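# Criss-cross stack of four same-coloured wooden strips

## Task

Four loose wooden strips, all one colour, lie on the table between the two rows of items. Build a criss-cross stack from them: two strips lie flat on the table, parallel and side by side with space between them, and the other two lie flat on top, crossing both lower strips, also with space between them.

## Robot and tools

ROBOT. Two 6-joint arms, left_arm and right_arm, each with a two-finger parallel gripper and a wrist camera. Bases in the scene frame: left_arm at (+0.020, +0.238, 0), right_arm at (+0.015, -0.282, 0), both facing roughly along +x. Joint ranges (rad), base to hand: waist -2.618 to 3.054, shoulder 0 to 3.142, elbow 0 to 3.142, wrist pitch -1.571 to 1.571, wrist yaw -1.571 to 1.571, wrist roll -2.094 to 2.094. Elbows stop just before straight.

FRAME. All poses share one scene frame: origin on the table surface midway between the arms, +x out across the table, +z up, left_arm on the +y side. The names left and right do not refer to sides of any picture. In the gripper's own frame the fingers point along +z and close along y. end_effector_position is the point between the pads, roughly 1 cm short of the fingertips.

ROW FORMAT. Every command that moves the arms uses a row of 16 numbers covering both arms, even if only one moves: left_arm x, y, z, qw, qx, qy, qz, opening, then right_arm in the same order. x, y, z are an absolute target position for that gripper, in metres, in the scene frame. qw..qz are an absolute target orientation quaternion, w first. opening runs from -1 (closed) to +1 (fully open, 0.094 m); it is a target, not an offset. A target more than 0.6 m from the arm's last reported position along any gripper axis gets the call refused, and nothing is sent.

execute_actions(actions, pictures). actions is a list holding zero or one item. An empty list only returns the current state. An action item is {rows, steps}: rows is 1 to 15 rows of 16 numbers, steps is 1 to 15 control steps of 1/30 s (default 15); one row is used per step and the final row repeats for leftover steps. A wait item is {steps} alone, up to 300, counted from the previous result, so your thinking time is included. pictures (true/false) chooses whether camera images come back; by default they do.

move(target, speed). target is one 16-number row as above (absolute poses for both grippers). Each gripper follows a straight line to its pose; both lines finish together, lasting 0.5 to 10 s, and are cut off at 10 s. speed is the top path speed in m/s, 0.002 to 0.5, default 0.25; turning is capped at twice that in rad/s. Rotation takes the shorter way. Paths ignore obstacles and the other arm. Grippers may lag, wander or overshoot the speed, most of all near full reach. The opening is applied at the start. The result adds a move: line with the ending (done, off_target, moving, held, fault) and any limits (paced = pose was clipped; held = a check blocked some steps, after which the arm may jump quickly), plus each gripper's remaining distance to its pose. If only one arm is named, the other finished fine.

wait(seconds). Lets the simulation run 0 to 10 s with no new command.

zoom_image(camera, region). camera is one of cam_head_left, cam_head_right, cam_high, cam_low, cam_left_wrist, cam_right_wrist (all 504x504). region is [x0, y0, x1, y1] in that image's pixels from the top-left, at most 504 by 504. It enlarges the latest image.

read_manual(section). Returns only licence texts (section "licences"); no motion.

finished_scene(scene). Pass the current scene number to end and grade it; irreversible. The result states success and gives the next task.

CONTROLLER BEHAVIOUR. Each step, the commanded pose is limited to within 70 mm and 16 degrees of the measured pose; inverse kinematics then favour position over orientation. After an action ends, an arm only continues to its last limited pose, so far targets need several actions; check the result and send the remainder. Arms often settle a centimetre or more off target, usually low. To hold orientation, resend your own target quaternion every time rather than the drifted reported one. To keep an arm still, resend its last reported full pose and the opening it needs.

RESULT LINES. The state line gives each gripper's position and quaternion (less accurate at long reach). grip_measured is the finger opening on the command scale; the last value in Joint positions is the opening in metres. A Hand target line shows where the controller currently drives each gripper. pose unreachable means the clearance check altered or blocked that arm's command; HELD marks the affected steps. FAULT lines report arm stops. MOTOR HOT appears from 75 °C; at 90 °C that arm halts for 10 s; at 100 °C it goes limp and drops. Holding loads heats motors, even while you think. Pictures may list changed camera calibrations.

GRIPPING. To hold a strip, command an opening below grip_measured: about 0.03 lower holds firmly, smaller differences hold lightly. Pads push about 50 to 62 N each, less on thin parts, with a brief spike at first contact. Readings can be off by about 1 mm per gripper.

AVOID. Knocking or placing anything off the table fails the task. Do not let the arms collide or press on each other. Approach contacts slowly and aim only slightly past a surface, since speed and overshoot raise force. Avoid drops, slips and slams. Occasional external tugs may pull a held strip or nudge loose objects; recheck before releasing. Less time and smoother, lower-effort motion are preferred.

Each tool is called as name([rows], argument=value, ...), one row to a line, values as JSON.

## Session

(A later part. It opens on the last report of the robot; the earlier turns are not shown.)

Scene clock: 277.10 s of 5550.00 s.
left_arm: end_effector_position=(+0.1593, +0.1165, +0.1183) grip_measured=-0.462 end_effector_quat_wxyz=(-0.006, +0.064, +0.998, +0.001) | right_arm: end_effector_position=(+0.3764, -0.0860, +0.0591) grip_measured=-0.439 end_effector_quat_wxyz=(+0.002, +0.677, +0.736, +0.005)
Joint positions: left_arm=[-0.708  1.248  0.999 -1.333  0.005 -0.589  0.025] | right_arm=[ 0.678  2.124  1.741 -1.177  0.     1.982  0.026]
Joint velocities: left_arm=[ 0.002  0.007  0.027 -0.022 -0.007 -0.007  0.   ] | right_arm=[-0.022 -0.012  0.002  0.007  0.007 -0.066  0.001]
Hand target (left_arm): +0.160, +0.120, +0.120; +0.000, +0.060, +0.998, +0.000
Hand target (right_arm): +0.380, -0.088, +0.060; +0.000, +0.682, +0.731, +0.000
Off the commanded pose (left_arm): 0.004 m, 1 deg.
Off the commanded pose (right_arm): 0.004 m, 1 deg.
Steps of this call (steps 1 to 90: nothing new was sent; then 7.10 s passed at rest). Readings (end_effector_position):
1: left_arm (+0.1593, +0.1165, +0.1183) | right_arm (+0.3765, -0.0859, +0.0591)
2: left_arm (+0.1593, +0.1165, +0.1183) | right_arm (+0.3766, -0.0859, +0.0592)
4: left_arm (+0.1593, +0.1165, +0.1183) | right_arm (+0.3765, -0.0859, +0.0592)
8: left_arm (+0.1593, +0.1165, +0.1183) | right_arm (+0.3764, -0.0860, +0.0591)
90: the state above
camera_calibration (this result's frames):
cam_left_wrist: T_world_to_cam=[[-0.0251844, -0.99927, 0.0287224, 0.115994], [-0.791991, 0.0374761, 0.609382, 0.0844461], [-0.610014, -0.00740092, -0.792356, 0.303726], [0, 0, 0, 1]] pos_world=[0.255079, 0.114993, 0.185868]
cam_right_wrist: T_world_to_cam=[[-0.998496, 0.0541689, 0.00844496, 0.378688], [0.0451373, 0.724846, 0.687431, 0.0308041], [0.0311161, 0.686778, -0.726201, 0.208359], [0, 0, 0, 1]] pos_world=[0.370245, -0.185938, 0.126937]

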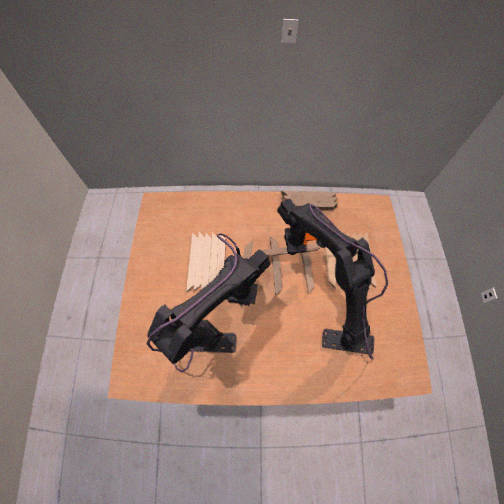

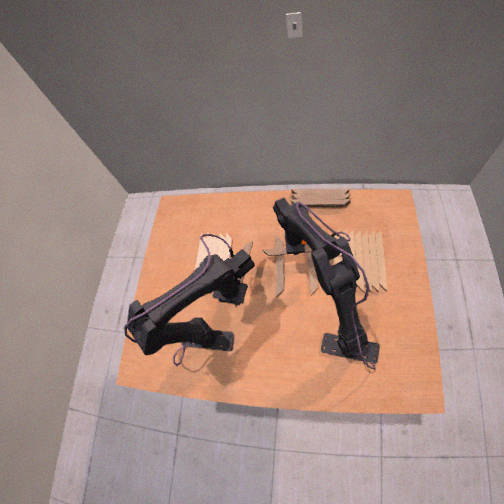

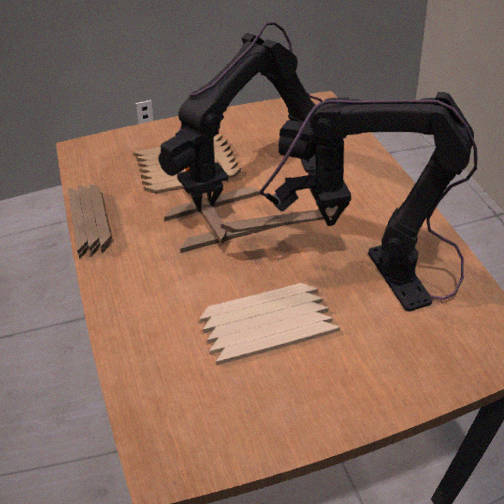

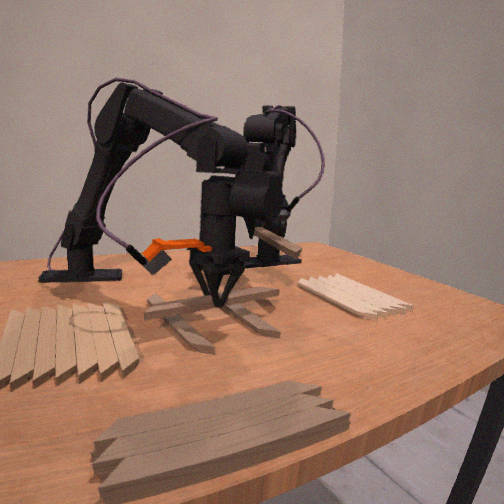

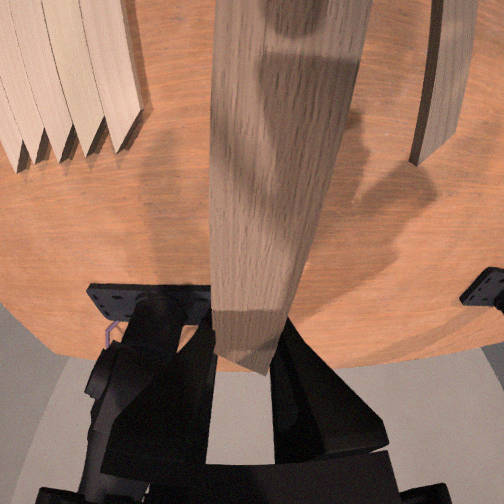

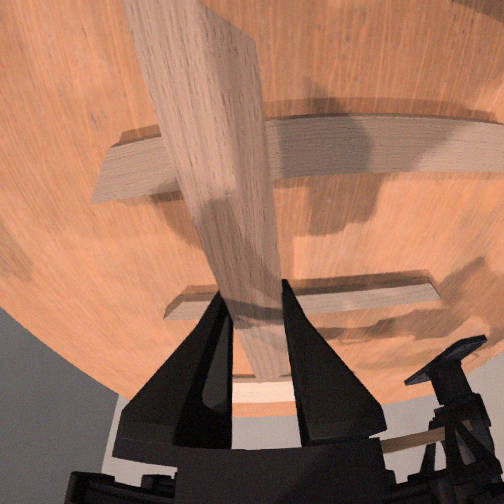

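move(target=[0.16,0.12,0.12,0,0.06,0.998,0,-0.53, 0.38,-0.088,0.024,0,0.682,0.731,0,-0.5], speed=0.04)

Scene clock: 281.20 s of 5550.00 s.
left_arm: end_effector_position=(+0.1593, +0.1165, +0.1183) grip_measured=-0.462 end_effector_quat_wxyz=(-0.006, +0.064, +0.998, +0.001) | right_arm: end_effector_position=(+0.3842, -0.0818, +0.0358) grip_measured=-0.439 end_effector_quat_wxyz=(+0.005, +0.677, +0.736, +0.014)
Joint positions: left_arm=[-0.708  1.248  0.999 -1.333  0.005 -0.589  0.025] | right_arm=[ 0.678  2.158  1.701 -1.084  0.     1.982  0.026]
Joint velocities: left_arm=[ 0.012 -0.002 -0.032  0.007 -0.051 -0.022 -0.   ] | right_arm=[-0.002 -0.012 -0.002  0.022  0.066 -0.007 -0.001]
Hand target (left_arm): +0.160, +0.120, +0.120; +0.000, +0.060, +0.998, +0.000
Hand target (right_arm): +0.380, -0.088, +0.024; +0.000, +0.682, +0.731, -0.000
Off the commanded pose (left_arm): 0.004 m, 1 deg.
Off the commanded pose (right_arm): 0.014 m, 2 deg.
move: off_target (right_arm)
camera_calibration (this result's frames):
cam_left_wrist: T_world_to_cam=[[-0.0251844, -0.99927, 0.0287224, 0.115994], [-0.791991, 0.0374761, 0.609382, 0.0844461], [-0.610014, -0.00740092, -0.792356, 0.303726], [0, 0, 0, 1]] pos_world=[0.255079, 0.114993, 0.185868]
cam_right_wrist: T_world_to_cam=[[-0.998509, 0.0541621, -0.00684836, 0.386959], [0.0342374, 0.718963, 0.694205, 0.0469094], [0.0425233, 0.692935, -0.719745, 0.184199], [0, 0, 0, 1]] pos_world=[0.376943, -0.182323, 0.102662]

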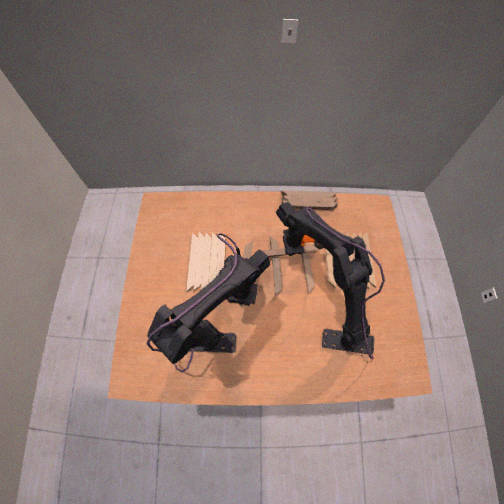

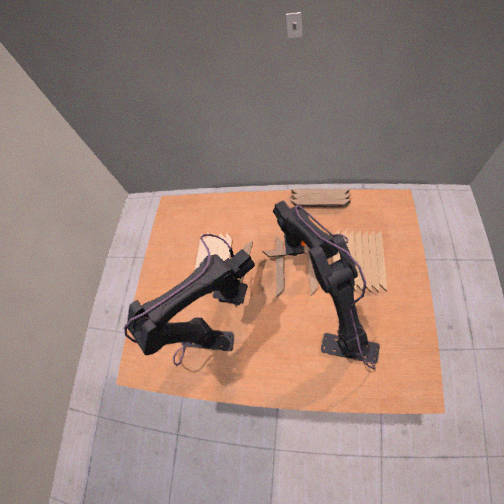

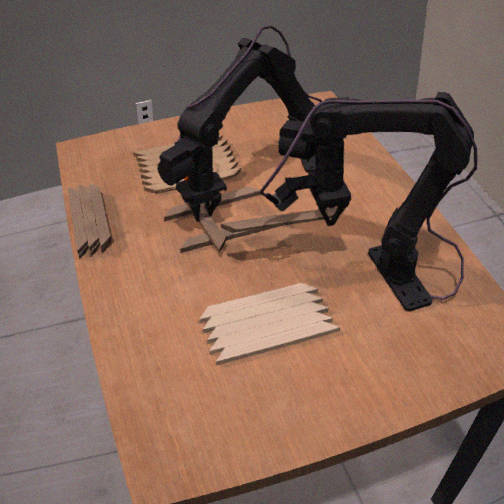

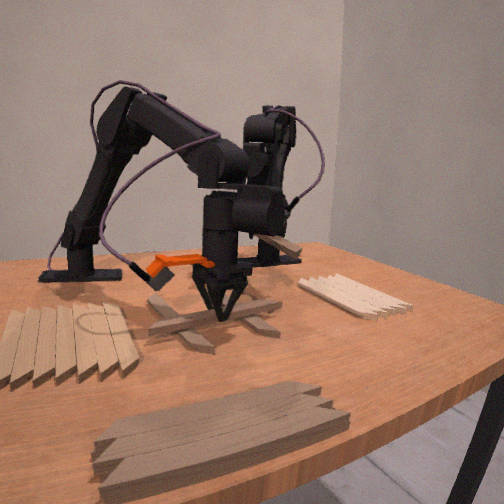

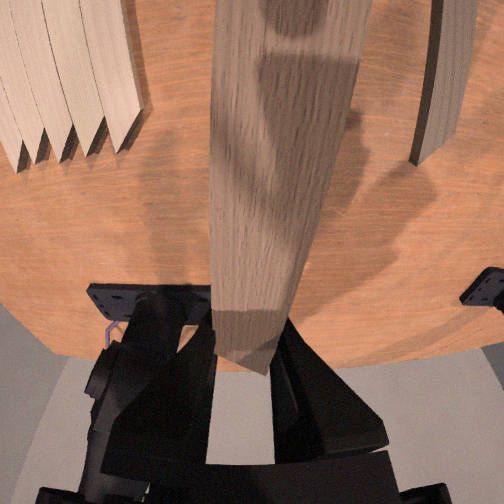

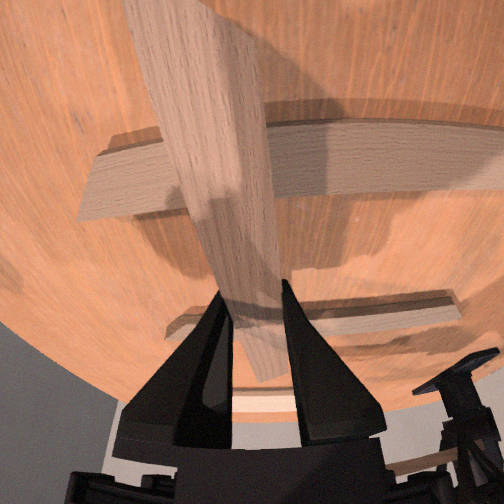

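move(target=[0.16,0.12,0.12,0,0.06,0.998,0,-0.53, 0.378,-0.09,0.017,0,0.682,0.731,0,-0.5], speed=0.02)

Scene clock: 284.67 s of 5550.00 s.
left_arm: end_effector_position=(+0.1593, +0.1165, +0.1183) grip_measured=-0.462 end_effector_quat_wxyz=(-0.006, +0.064, +0.998, +0.001) | right_arm: end_effector_position=(+0.3835, -0.0822, +0.0304) grip_measured=-0.439 end_effector_quat_wxyz=(+0.005, +0.677, +0.736, +0.015)
Joint positions: left_arm=[-0.708  1.248  0.999 -1.333  0.005 -0.589  0.025] | right_arm=[ 0.678  2.158  1.679 -1.061  0.     1.983  0.026]
Joint velocities: left_arm=[-0.017  0.022  0.007  0.037  0.037 -0.007  0.   ] | right_arm=[ 0.002 -0.007  0.002  0.066 -0.037  0.007 -0.   ]
Hand target (left_arm): +0.160, +0.120, +0.120; +0.000, +0.060, +0.998, +0.000
Hand target (right_arm): +0.378, -0.090, +0.017; +0.000, +0.682, +0.731, -0.000
Off the commanded pose (left_arm): 0.004 m, 1 deg.
Off the commanded pose (right_arm): 0.016 m, 2 deg.
move: off_target (right_arm)
camera_calibration (this result's frames):
cam_left_wrist: T_world_to_cam=[[-0.0251844, -0.99927, 0.0287224, 0.115994], [-0.791991, 0.0374761, 0.609382, 0.0844461], [-0.610014, -0.00740092, -0.792356, 0.303726], [0, 0, 0, 1]] pos_world=[0.255079, 0.114993, 0.185868]
cam_right_wrist: T_world_to_cam=[[-0.998475, 0.0545498, -0.00846911, 0.386339], [0.0333494, 0.718314, 0.69492, 0.0511583], [0.0439912, 0.693578, -0.719037, 0.180112], [0, 0, 0, 1]] pos_world=[0.37612, -0.182744, 0.0972286]

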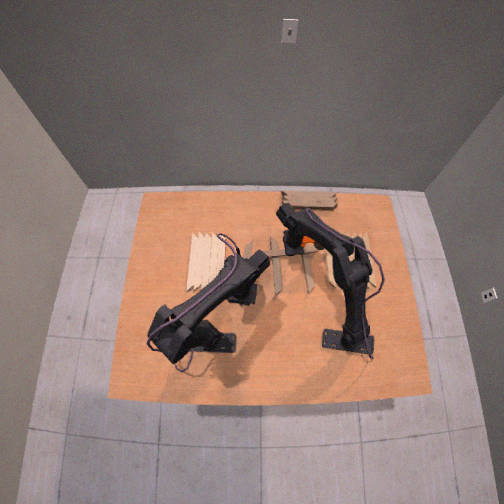

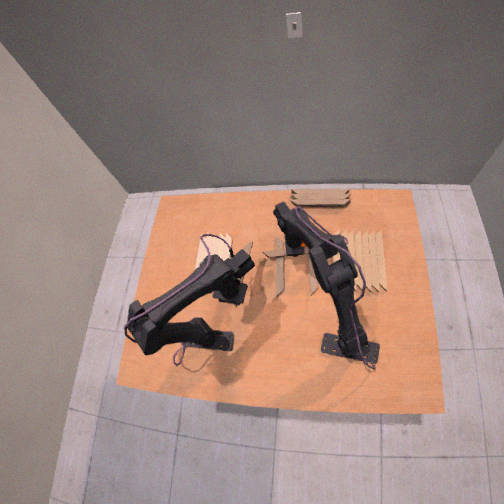

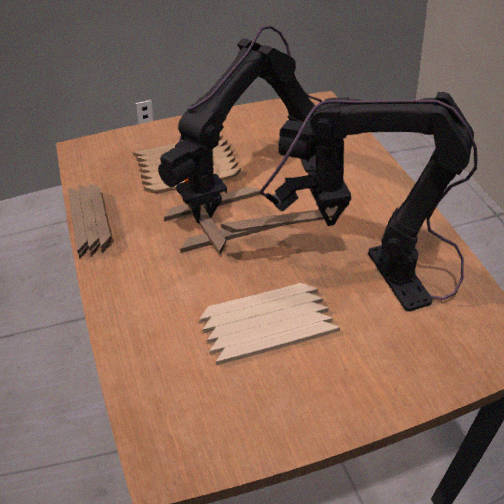

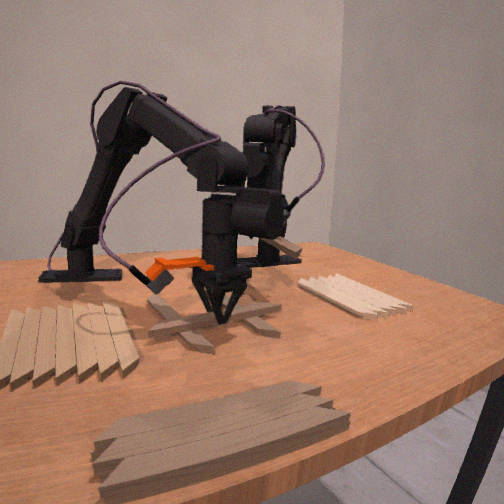

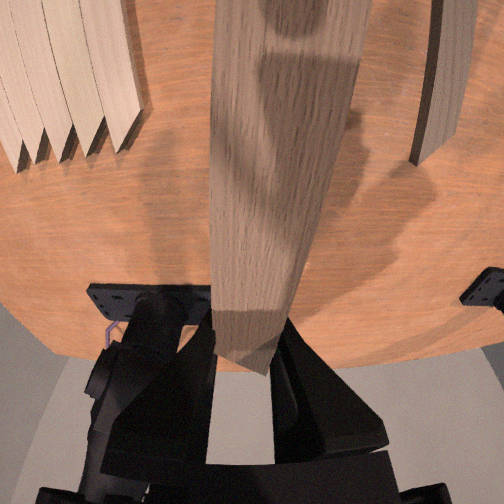

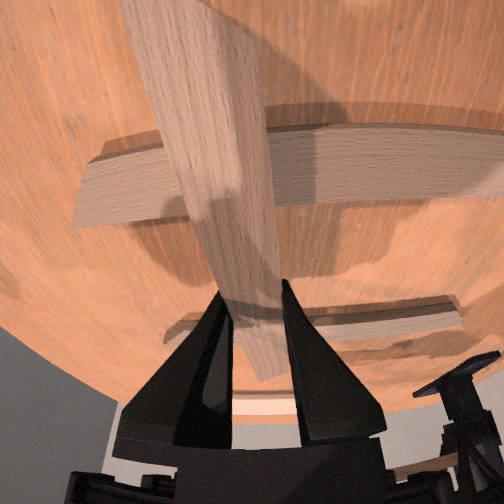

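zoom_image(camera="cam_low", region=[130, 270, 300, 370])

Region (130, 270, 300, 370) of cam_low's 504x504 image, scaled by 2.965, with more detail than that image has; it fills the top 296 rows of this view, and the rest is white.

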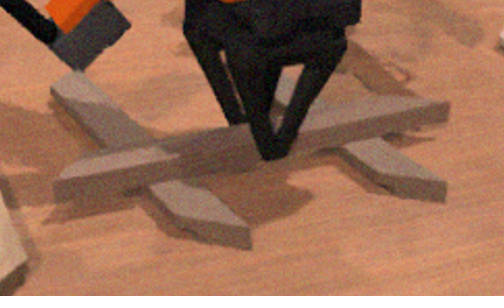

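move(target=[0.16,0.12,0.12,0,0.06,0.998,0,-0.53, 0.378,-0.09,0.0135,0,0.682,0.731,0,-0.5], speed=0.02)

Scene clock: 291.77 s of 5550.00 s.
left_arm: end_effector_position=(+0.1593, +0.1165, +0.1183) grip_measured=-0.462 end_effector_quat_wxyz=(-0.006, +0.064, +0.998, +0.001) | right_arm: end_effector_position=(+0.3833, -0.0822, +0.0298) grip_measured=-0.439 end_effector_quat_wxyz=(+0.005, +0.677, +0.736, +0.015)
Joint positions: left_arm=[-0.708  1.248  0.999 -1.333  0.005 -0.589  0.025] | right_arm=[ 0.678  2.158  1.677 -1.058  0.     1.983  0.026]
Joint velocities: left_arm=[-0.017 -0.022  0.007 -0.051  0.037  0.007 -0.   ] | right_arm=[-0.007  0.012  0.002  0.066 -0.022 -0.007  0.   ]
Hand target (left_arm): +0.160, +0.120, +0.120; +0.000, +0.060, +0.998, +0.000
Hand target (right_arm): +0.378, -0.090, +0.014; +0.000, +0.682, +0.731, -0.000
Off the commanded pose (left_arm): 0.004 m, 1 deg.
Off the commanded pose (right_arm): 0.019 m, 2 deg.
After step 90, 2.90 s passed at rest.
move: off_target (right_arm)
camera_calibration (this result's frames):
cam_left_wrist: T_world_to_cam=[[-0.0251844, -0.99927, 0.0287224, 0.115994], [-0.791991, 0.0374761, 0.609382, 0.0844461], [-0.610014, -0.00740092, -0.792356, 0.303726], [0, 0, 0, 1]] pos_world=[0.255079, 0.114993, 0.185868]
cam_right_wrist: T_world_to_cam=[[-0.998475, 0.0545498, -0.00846911, 0.386197], [0.0333494, 0.718314, 0.69492, 0.0516722], [0.0439912, 0.693578, -0.719037, 0.179701], [0, 0, 0, 1]] pos_world=[0.375979, -0.18282, 0.0965744]

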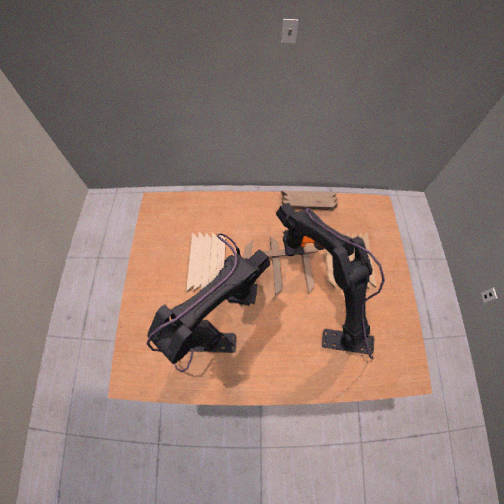

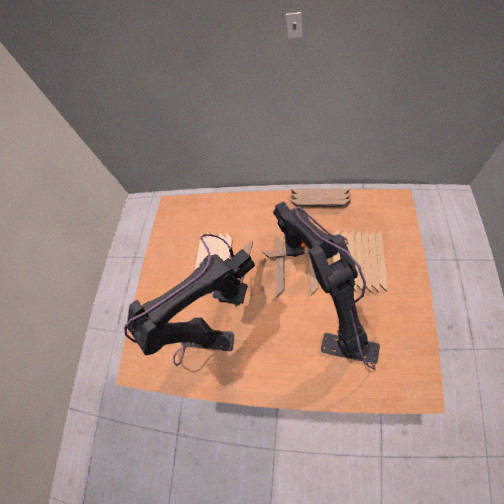

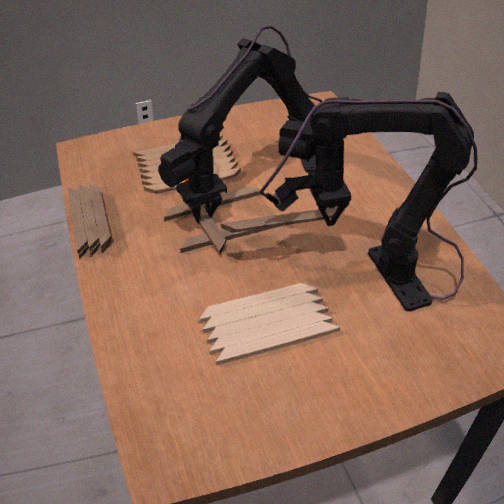

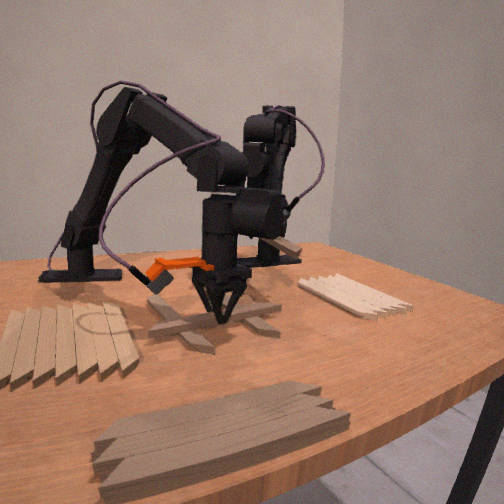

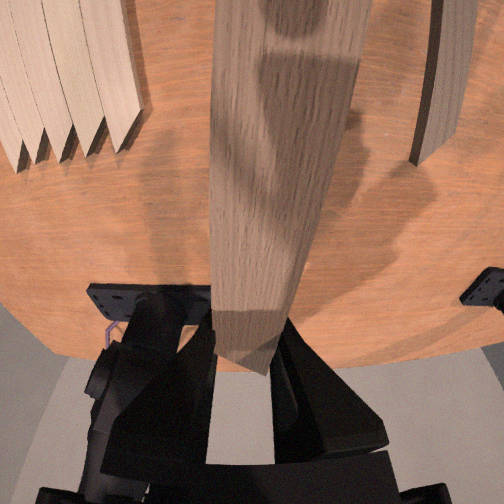

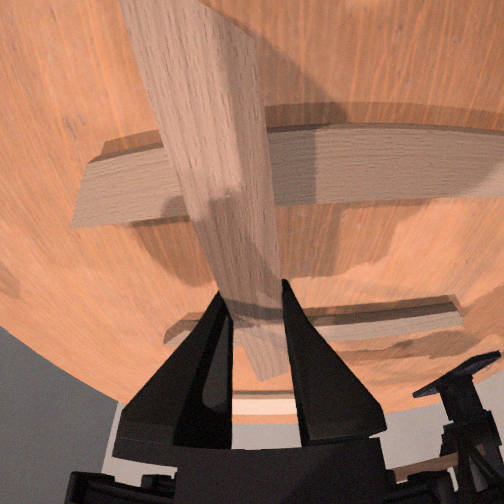

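execute_actions([
  {"rows": [[0.16,0.12,0.12,0,0.06,0.998,0,-0.53, 0.381,-0.085,0.024,0,0.682,0.731,0,-0.44],[0.16,0.12,0.12,0,0.06,0.998,0,-0.53, 0.381,-0.085,0.024,0,0.682,0.731,0,-0.42],[0.16,0.12,0.12,0,0.06,0.998,0,-0.53, 0.381,-0.085,0.024,0,0.682,0.731,0,-0.39],[0.16,0.12,0.12,0,0.06,0.998,0,-0.53, 0.381,-0.085,0.024,0,0.682,0.731,0,-0.35],[0.16,0.12,0.12,0,0.06,0.998,0,-0.53, 0.381,-0.085,0.024,0,0.682,0.731,0,-0.3],[0.16,0.12,0.12,0,0.06,0.998,0,-0.53, 0.381,-0.085,0.024,0,0.682,0.731,0,-0.22],[0.16,0.12,0.12,0,0.06,0.998,0,-0.53, 0.381,-0.085,0.024,0,0.682,0.731,0,-0.14],[0.16,0.12,0.12,0,0.06,0.998,0,-0.53, 0.381,-0.085,0.024,0,0.682,0.731,0,-0.05],[0.16,0.12,0.12,0,0.06,0.998,0,-0.53, 0.381,-0.085,0.024,0,0.682,0.731,0,0.05],[0.16,0.12,0.12,0,0.06,0.998,0,-0.53, 0.381,-0.085,0.024,0,0.682,0.731,0,0.15]], "steps": 15},
], pictures=false)

move(target=[0.16,0.12,0.12,0,0.06,0.998,0,-0.53, 0.381,-0.085,0.09,0,0.682,0.731,0,0.15], speed=0.1)

Scene clock: 300.57 s of 5550.00 s.
left_arm: end_effector_position=(+0.1593, +0.1165, +0.1183) grip_measured=-0.462 end_effector_quat_wxyz=(-0.006, +0.064, +0.998, +0.001) | right_arm: end_effector_position=(+0.3826, -0.0827, +0.0281) grip_measured=+0.148 end_effector_quat_wxyz=(+0.004, +0.679, +0.734, +0.012)
Joint positions: left_arm=[-0.708  1.248  0.999 -1.333  0.005 -0.589  0.025] | right_arm=[ 0.678  2.162  1.677 -1.06   0.     1.987  0.054]
Joint velocities: left_arm=[-0.022 -0.007  0.007 -0.022 -0.066  0.022  0.   ] | right_arm=[ 0.007 -0.007  0.007 -0.066 -0.037  0.007 -0.001]
Hand target (left_arm): +0.160, +0.120, +0.120; +0.000, +0.060, +0.998, +0.000
Hand target (right_arm): +0.381, -0.085, +0.024; +0.000, +0.682, +0.731, +0.000
Off the commanded pose (left_arm): 0.004 m, 1 deg.
Off the commanded pose (right_arm): 0.005 m, 2 deg.
Steps of this call (steps 1 to 90: nothing new was sent; then 5.30 s passed at rest; steps 91 to 105: all 15 steps of this action). Readings (end_effector_position):
91: left_arm (+0.1593, +0.1165, +0.1183) | right_arm (+0.3832, -0.0823, +0.0298)
92: left_arm (+0.1593, +0.1165, +0.1183) | right_arm (+0.3831, -0.0824, +0.0298)
94: left_arm (+0.1593, +0.1165, +0.1183) | right_arm (+0.3831, -0.0824, +0.0298)
98: left_arm (+0.1593, +0.1165, +0.1183) | right_arm (+0.3826, -0.0827, +0.0281)
105: the state above

Scene clock: 302.03 s of 5550.00 s.
left_arm: end_effector_position=(+0.1593, +0.1165, +0.1183) grip_measured=-0.462 end_effector_quat_wxyz=(-0.006, +0.064, +0.998, +0.001) | right_arm: end_effector_position=(+0.3786, -0.0848, +0.0781) grip_measured=+0.148 end_effector_quat_wxyz=(-0.002, +0.679, +0.734, -0.006)
Joint positions: left_arm=[-0.708  1.248  0.999 -1.333  0.005 -0.589  0.025] | right_arm=[ 0.678  2.152  1.861 -1.293  0.     1.988  0.054]
Joint velocities: left_arm=[ 0.002  0.002 -0.012 -0.007  0.022  0.022 -0.001] | right_arm=[ 0.002  0.007 -0.012  0.022 -0.066 -0.081 -0.001]
Hand target (left_arm): +0.160, +0.120, +0.120; +0.000, +0.060, +0.998, +0.000
Hand target (right_arm): +0.380, -0.085, +0.090; +0.000, +0.682, +0.731, +0.000
Off the commanded pose (left_arm): 0.004 m, 1 deg.
Off the commanded pose (right_arm): 0.012 m, 1 deg.
move: off_target (right_arm)
camera_calibration (this result's frames):
cam_left_wrist: T_world_to_cam=[[-0.0251844, -0.99927, 0.0287224, 0.115994], [-0.791991, 0.0374761, 0.609382, 0.0844461], [-0.610014, -0.00740092, -0.792356, 0.303726], [0, 0, 0, 1]] pos_world=[0.255079, 0.114993, 0.185868]
cam_right_wrist: T_world_to_cam=[[-0.997787, 0.0597185, 0.0292273, 0.379195], [0.0636937, 0.732474, 0.677809, 0.0111868], [0.0190695, 0.678171, -0.734657, 0.225772], [0, 0, 0, 1]] pos_world=[0.373338, -0.183951, 0.1472]

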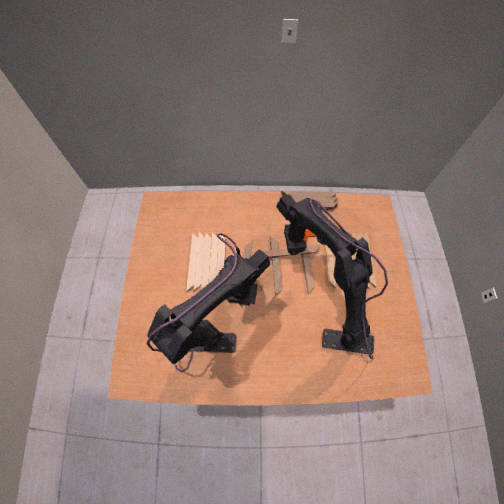

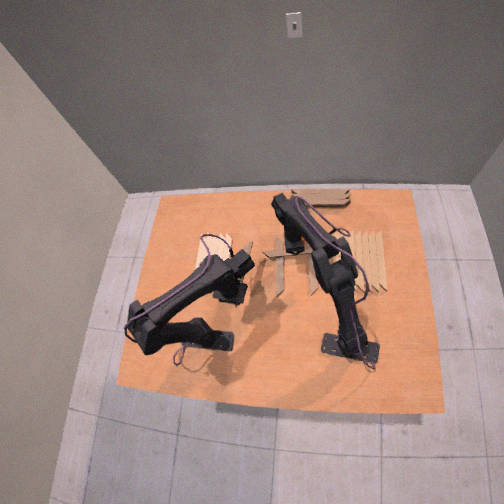

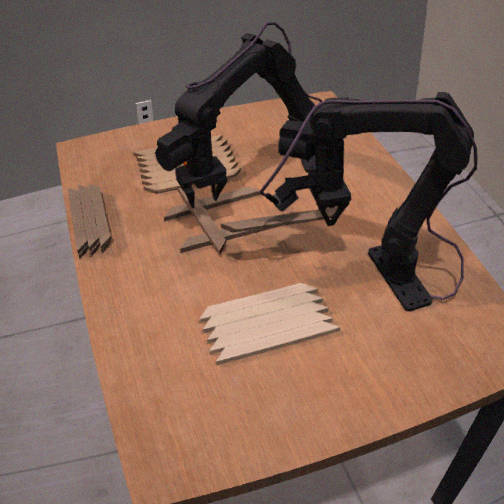

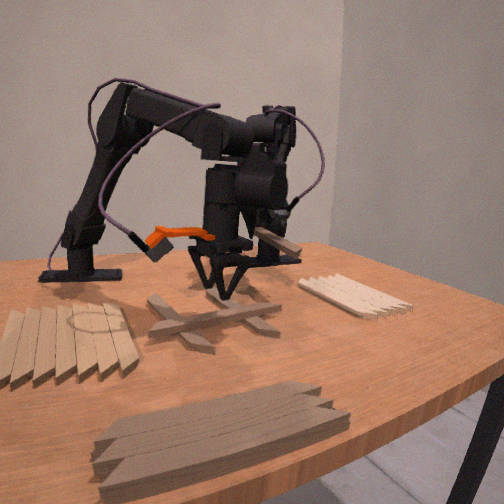

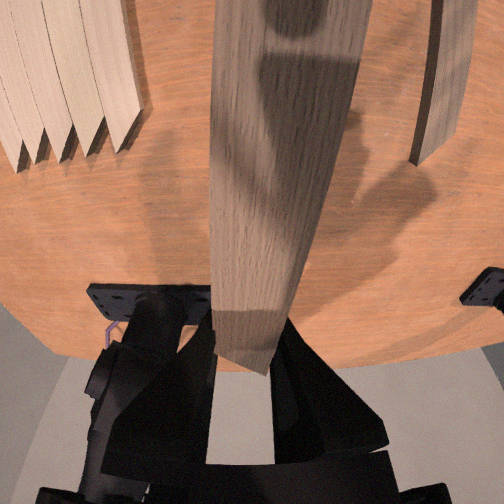

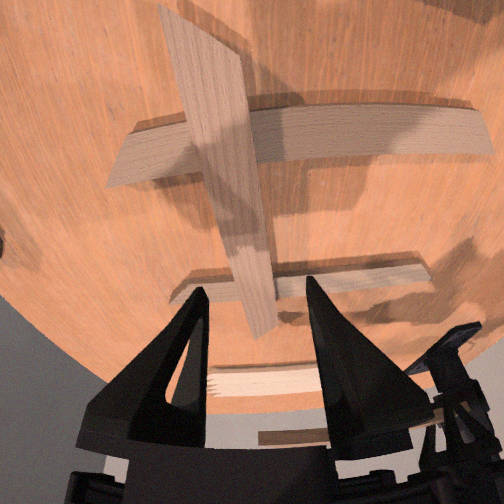

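move(target=[0.22,0.08,0.11,0,0.4226,0.9063,0,-0.53, 0.27,-0.34,0.17,0,0.1,0.995,0,0.15], speed=0.25)

move(target=[0.27,0.0,0.075,0,0.682,0.731,0,-0.53, 0.27,-0.34,0.17,0,0.1,0.995,0,0.15], speed=0.15)

Scene clock: 314.27 s of 5550.00 s.
left_arm: end_effector_position=(+0.2076, +0.0877, +0.1049) grip_measured=-0.460 end_effector_quat_wxyz=(-0.020, +0.424, +0.906, +0.003) | right_arm: end_effector_position=(+0.2727, -0.3364, +0.1663) grip_measured=+0.148 end_effector_quat_wxyz=(+0.004, +0.100, +0.995, -0.001)
Joint positions: left_arm=[-0.668  1.497  1.143 -1.257  0.004  0.199  0.025] | right_arm=[-0.028  1.537  1.425 -1.451  0.001 -0.011  0.054]
Joint velocities: left_arm=[-0.002  0.002 -0.017 -0.051  0.022  0.007 -0.   ] | right_arm=[-0.017  0.012 -0.007  0.007  0.037 -0.051  0.   ]
Hand target (left_arm): +0.221, +0.081, +0.111; +0.000, +0.423, +0.906, +0.001
Hand target (right_arm): +0.265, -0.337, +0.168; +0.000, +0.100, +0.995, -0.002
Off the commanded pose (left_arm): 0.015 m, 2 deg.
Off the commanded pose (right_arm): 0.006 m, 0 deg.
After step 90, 5.97 s passed at rest.
move: off_target (left_arm)
camera_calibration (this result's frames):
cam_left_wrist: T_world_to_cam=[[-0.69713, -0.715839, 0.0398043, 0.202249], [-0.538013, 0.559032, 0.630893, 0.0312513], [-0.47387, 0.418399, -0.774848, 0.254879], [0, 0, 0, 1]] pos_world=[0.278587, 0.0206659, 0.169726]
cam_right_wrist: T_world_to_cam=[[-0.331665, -0.94323, 0.0177412, -0.2311], [-0.690201, 0.255427, 0.677038, 0.187627], [-0.643134, 0.212305, -0.735734, 0.487319], [0, 0, 0, 1]] pos_world=[0.366264, -0.369366, 0.235607]

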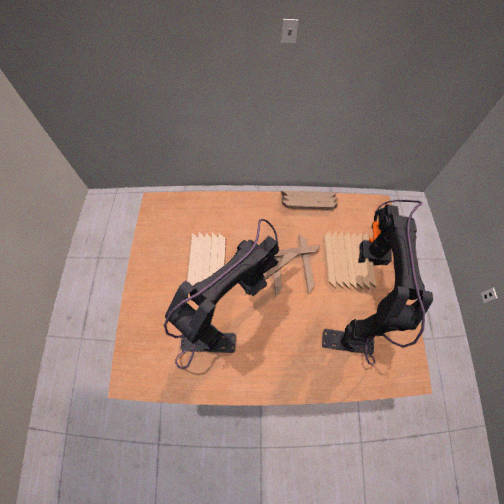

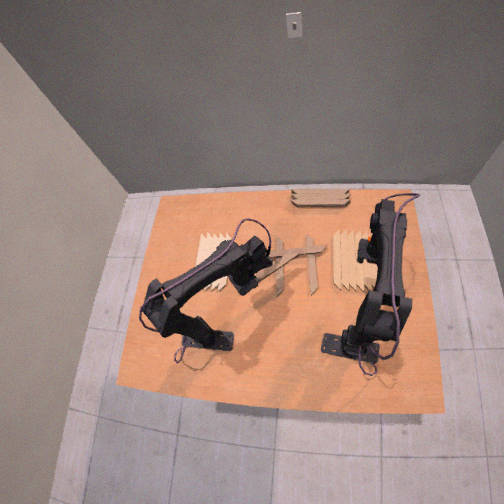

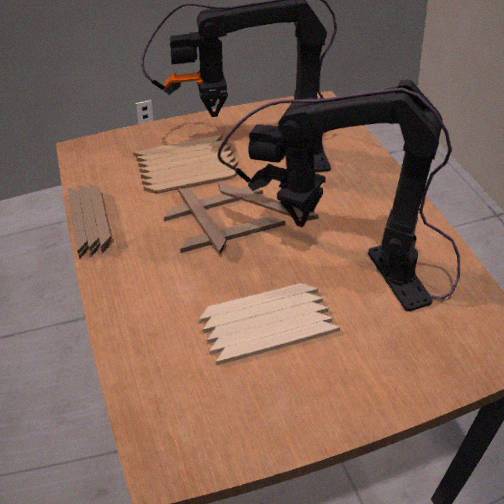

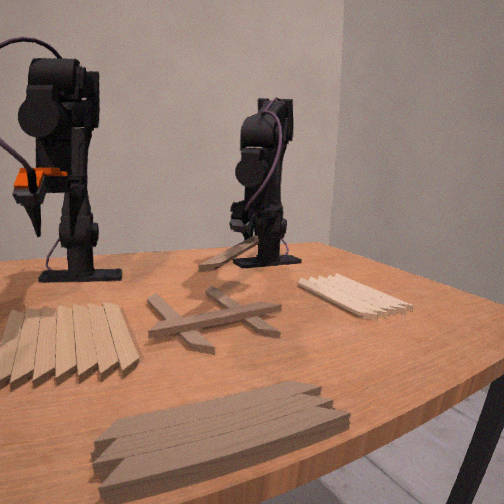

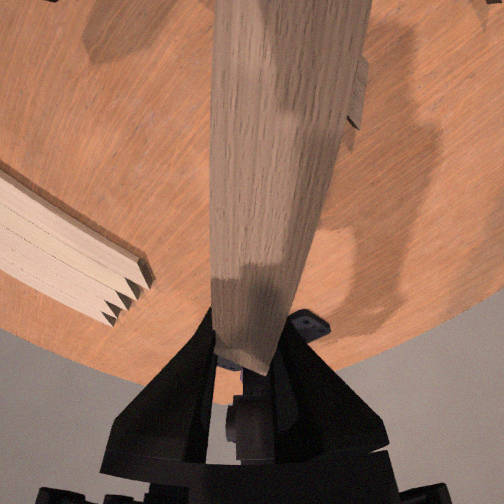

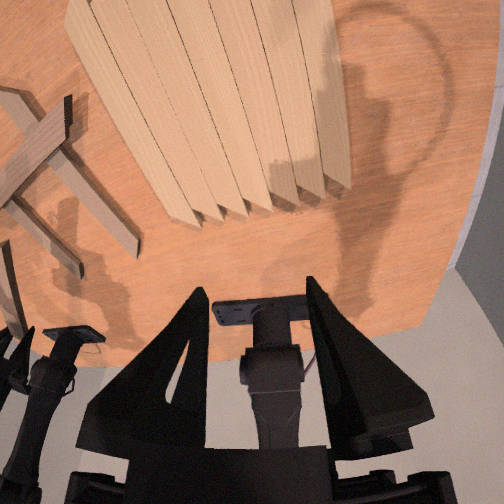

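Scene clock: 316.80 s of 5550.00 s.
left_arm: end_effector_position=(+0.2630, +0.0115, +0.0711) grip_measured=-0.459 end_effector_quat_wxyz=(-0.018, +0.676, +0.736, -0.001) | right_arm: end_effector_position=(+0.2709, -0.3376, +0.1663) grip_measured=+0.148 end_effector_quat_wxyz=(+0.001, +0.098, +0.995, -0.000)
Joint positions: left_arm=[-0.743  1.86   1.411 -1.159  0.002  0.734  0.025] | right_arm=[-0.035  1.537  1.425 -1.457  0.001 -0.021  0.054]
Joint velocities: left_arm=[-0.012  0.007 -0.002 -0.022  0.007 -0.022 -0.   ] | right_arm=[-0.002 -0.012  0.002  0.037 -0.022  0.022 -0.   ]
Hand target (left_arm): +0.271, +0.000, +0.077; +0.000, +0.682, +0.731, -0.002
Hand target (right_arm): +0.270, -0.340, +0.170; +0.000, +0.100, +0.995, -0.000
Off the commanded pose (left_arm): 0.014 m, 2 deg.
Off the commanded pose (right_arm): 0.004 m, 0 deg.
move: off_target (left_arm)
camera_calibration (this result's frames):
cam_left_wrist: T_world_to_cam=[[-0.980846, -0.186661, 0.0556726, 0.255147], [-0.112269, 0.77531, 0.621523, 0.0112034], [-0.159178, 0.603368, -0.781415, 0.202364], [0, 0, 0, 1]] pos_world=[0.28373, -0.0831603, 0.136963]
cam_right_wrist: T_world_to_cam=[[-0.328677, -0.944261, 0.0185319, -0.234164], [-0.686914, 0.252474, 0.681473, 0.184069], [-0.648167, 0.211254, -0.731609, 0.486731], [0, 0, 0, 1]] pos_world=[0.364958, -0.370409, 0.234998]

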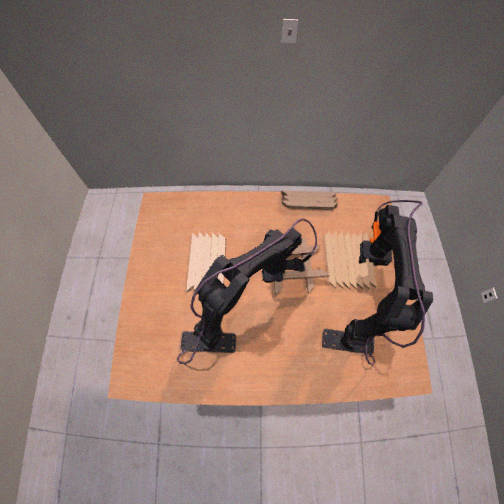

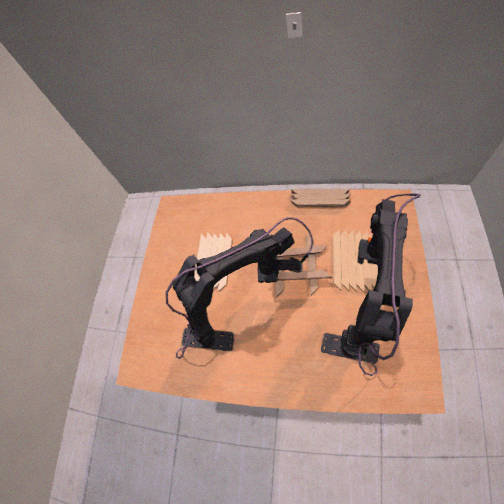

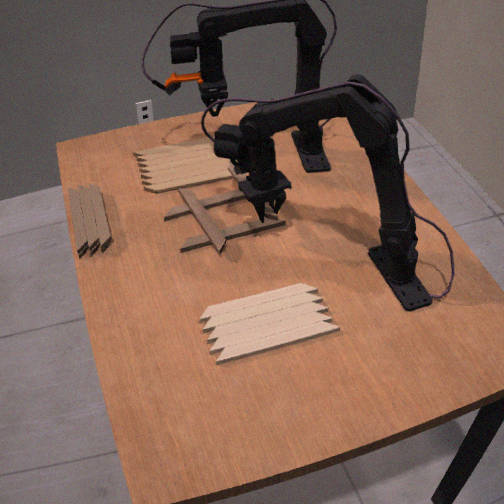

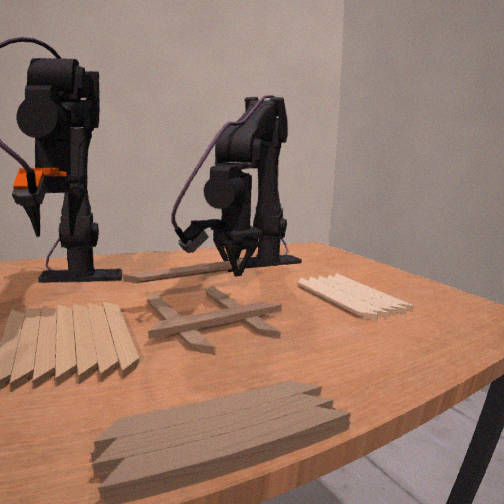

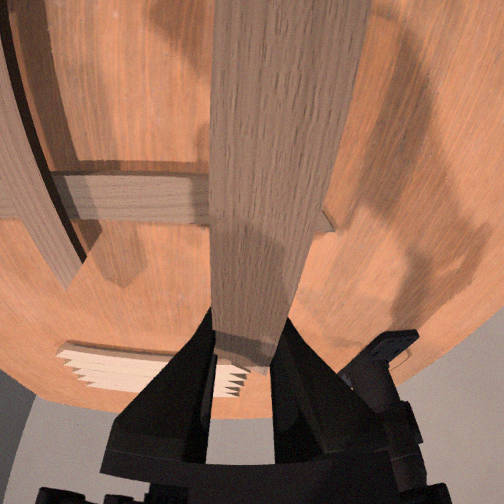

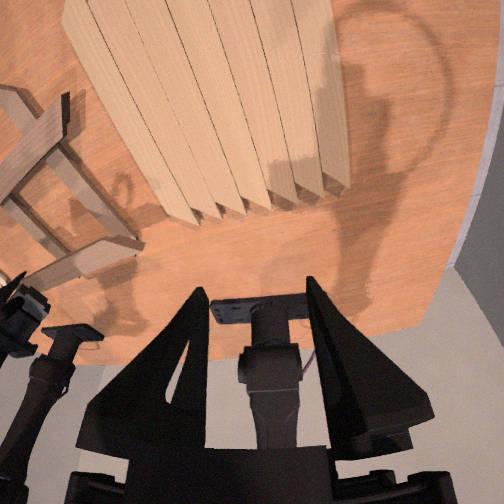

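zoom_image(camera="cam_head_right", region=[230, 220, 350, 310])

Region (230, 220, 350, 310) of cam_head_right's 504x504 image, scaled by 4.200, with more detail than that image has; it fills the top 378 rows of this view, and the rest is white.

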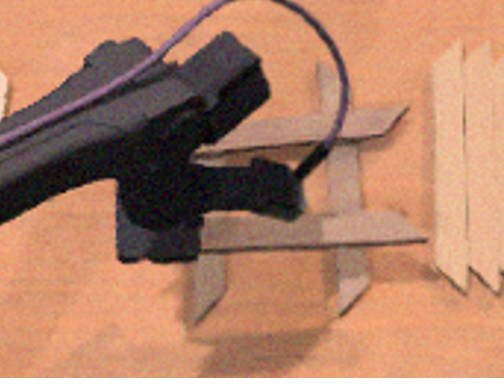

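move(target=[0.295,0.0,0.045,0,0.682,0.731,0,-0.53, 0.27,-0.34,0.17,0,0.1,0.995,0,0.15], speed=0.06)

Scene clock: 336.80 s of 5550.00 s.
left_arm: end_effector_position=(+0.2820, +0.0094, +0.0397) grip_measured=-0.459 end_effector_quat_wxyz=(-0.023, +0.682, +0.731, +0.001) | right_arm: end_effector_position=(+0.2709, -0.3376, +0.1663) grip_measured=+0.148 end_effector_quat_wxyz=(+0.001, +0.098, +0.995, -0.000)
Joint positions: left_arm=[-0.713  1.955  1.411 -1.072 -0.003  0.781  0.025] | right_arm=[-0.035  1.537  1.425 -1.457  0.001 -0.021  0.054]
Joint velocities: left_arm=[ 0.007  0.002 -0.002  0.066  0.022  0.022 -0.001] | right_arm=[-0.017 -0.012  0.002 -0.007 -0.051 -0.051 -0.   ]
Hand target (left_arm): +0.296, +0.001, +0.046; +0.000, +0.682, +0.731, +0.001
Hand target (right_arm): +0.270, -0.340, +0.170; +0.000, +0.100, +0.995, -0.000
Off the commanded pose (left_arm): 0.017 m, 3 deg.
Off the commanded pose (right_arm): 0.004 m, 0 deg.
After step 90, 15.90 s passed at rest.
move: off_target (left_arm)
camera_calibration (this result's frames):
cam_left_wrist: T_world_to_cam=[[-0.983605, -0.170837, 0.0577535, 0.275628], [-0.0971393, 0.771748, 0.628466, 0.0299655], [-0.151936, 0.612552, -0.77569, 0.179798], [0, 0, 0, 1]] pos_world=[0.301338, -0.0861742, 0.104717]
cam_right_wrist: T_world_to_cam=[[-0.328316, -0.944386, 0.0185327, -0.234304], [-0.68701, 0.252213, 0.681473, 0.184007], [-0.648248, 0.211006, -0.731609, 0.486669], [0, 0, 0, 1]] pos_world=[0.364971, -0.370373, 0.234998]

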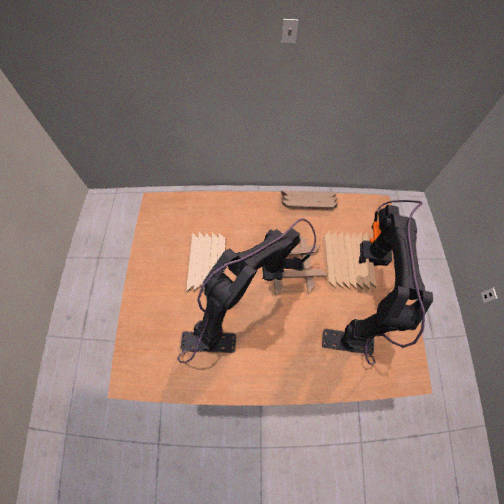

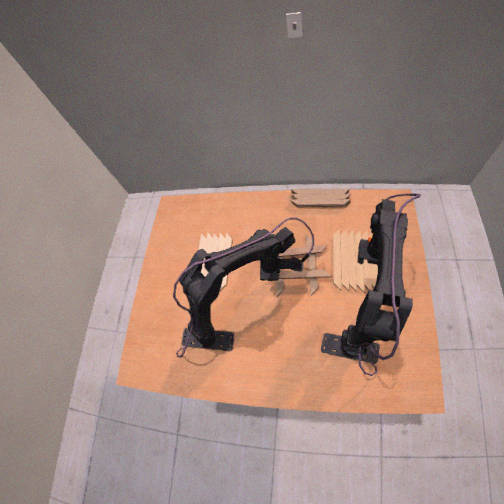

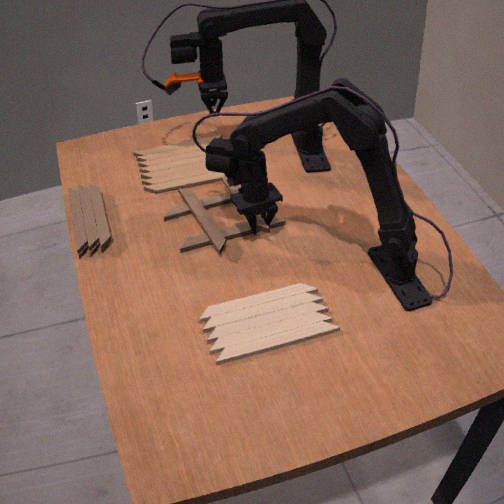

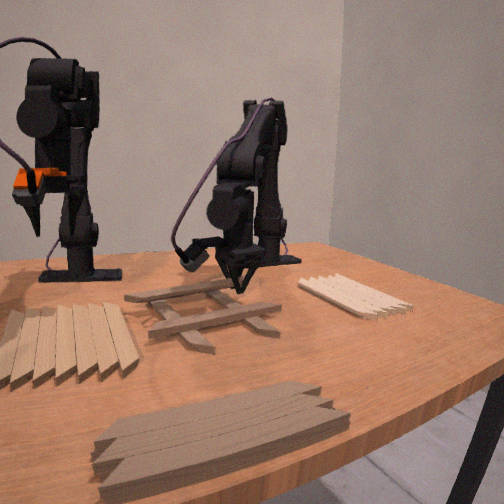

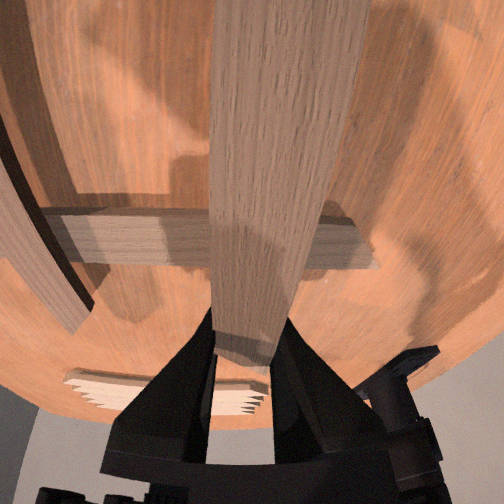

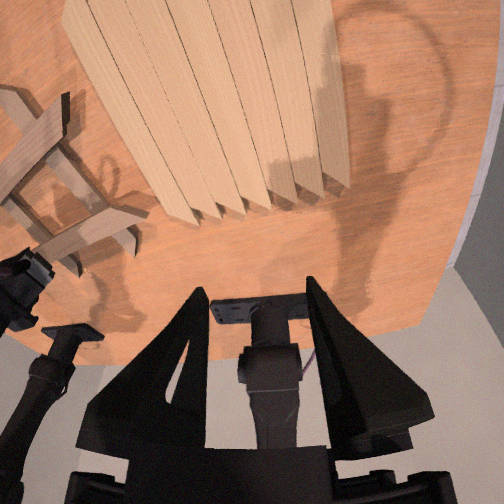

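zoom_image(camera="cam_low", region=[110, 250, 300, 360])

Region (110, 250, 300, 360) of cam_low's 504x504 image, scaled by 2.653, with more detail than that image has; it fills the top 292 rows of this view, and the rest is white.

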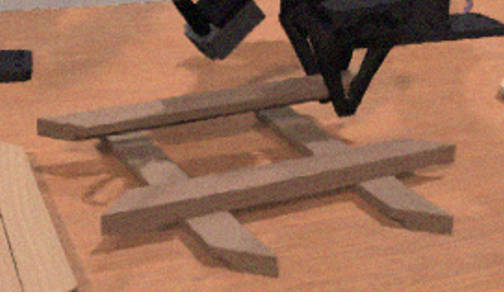

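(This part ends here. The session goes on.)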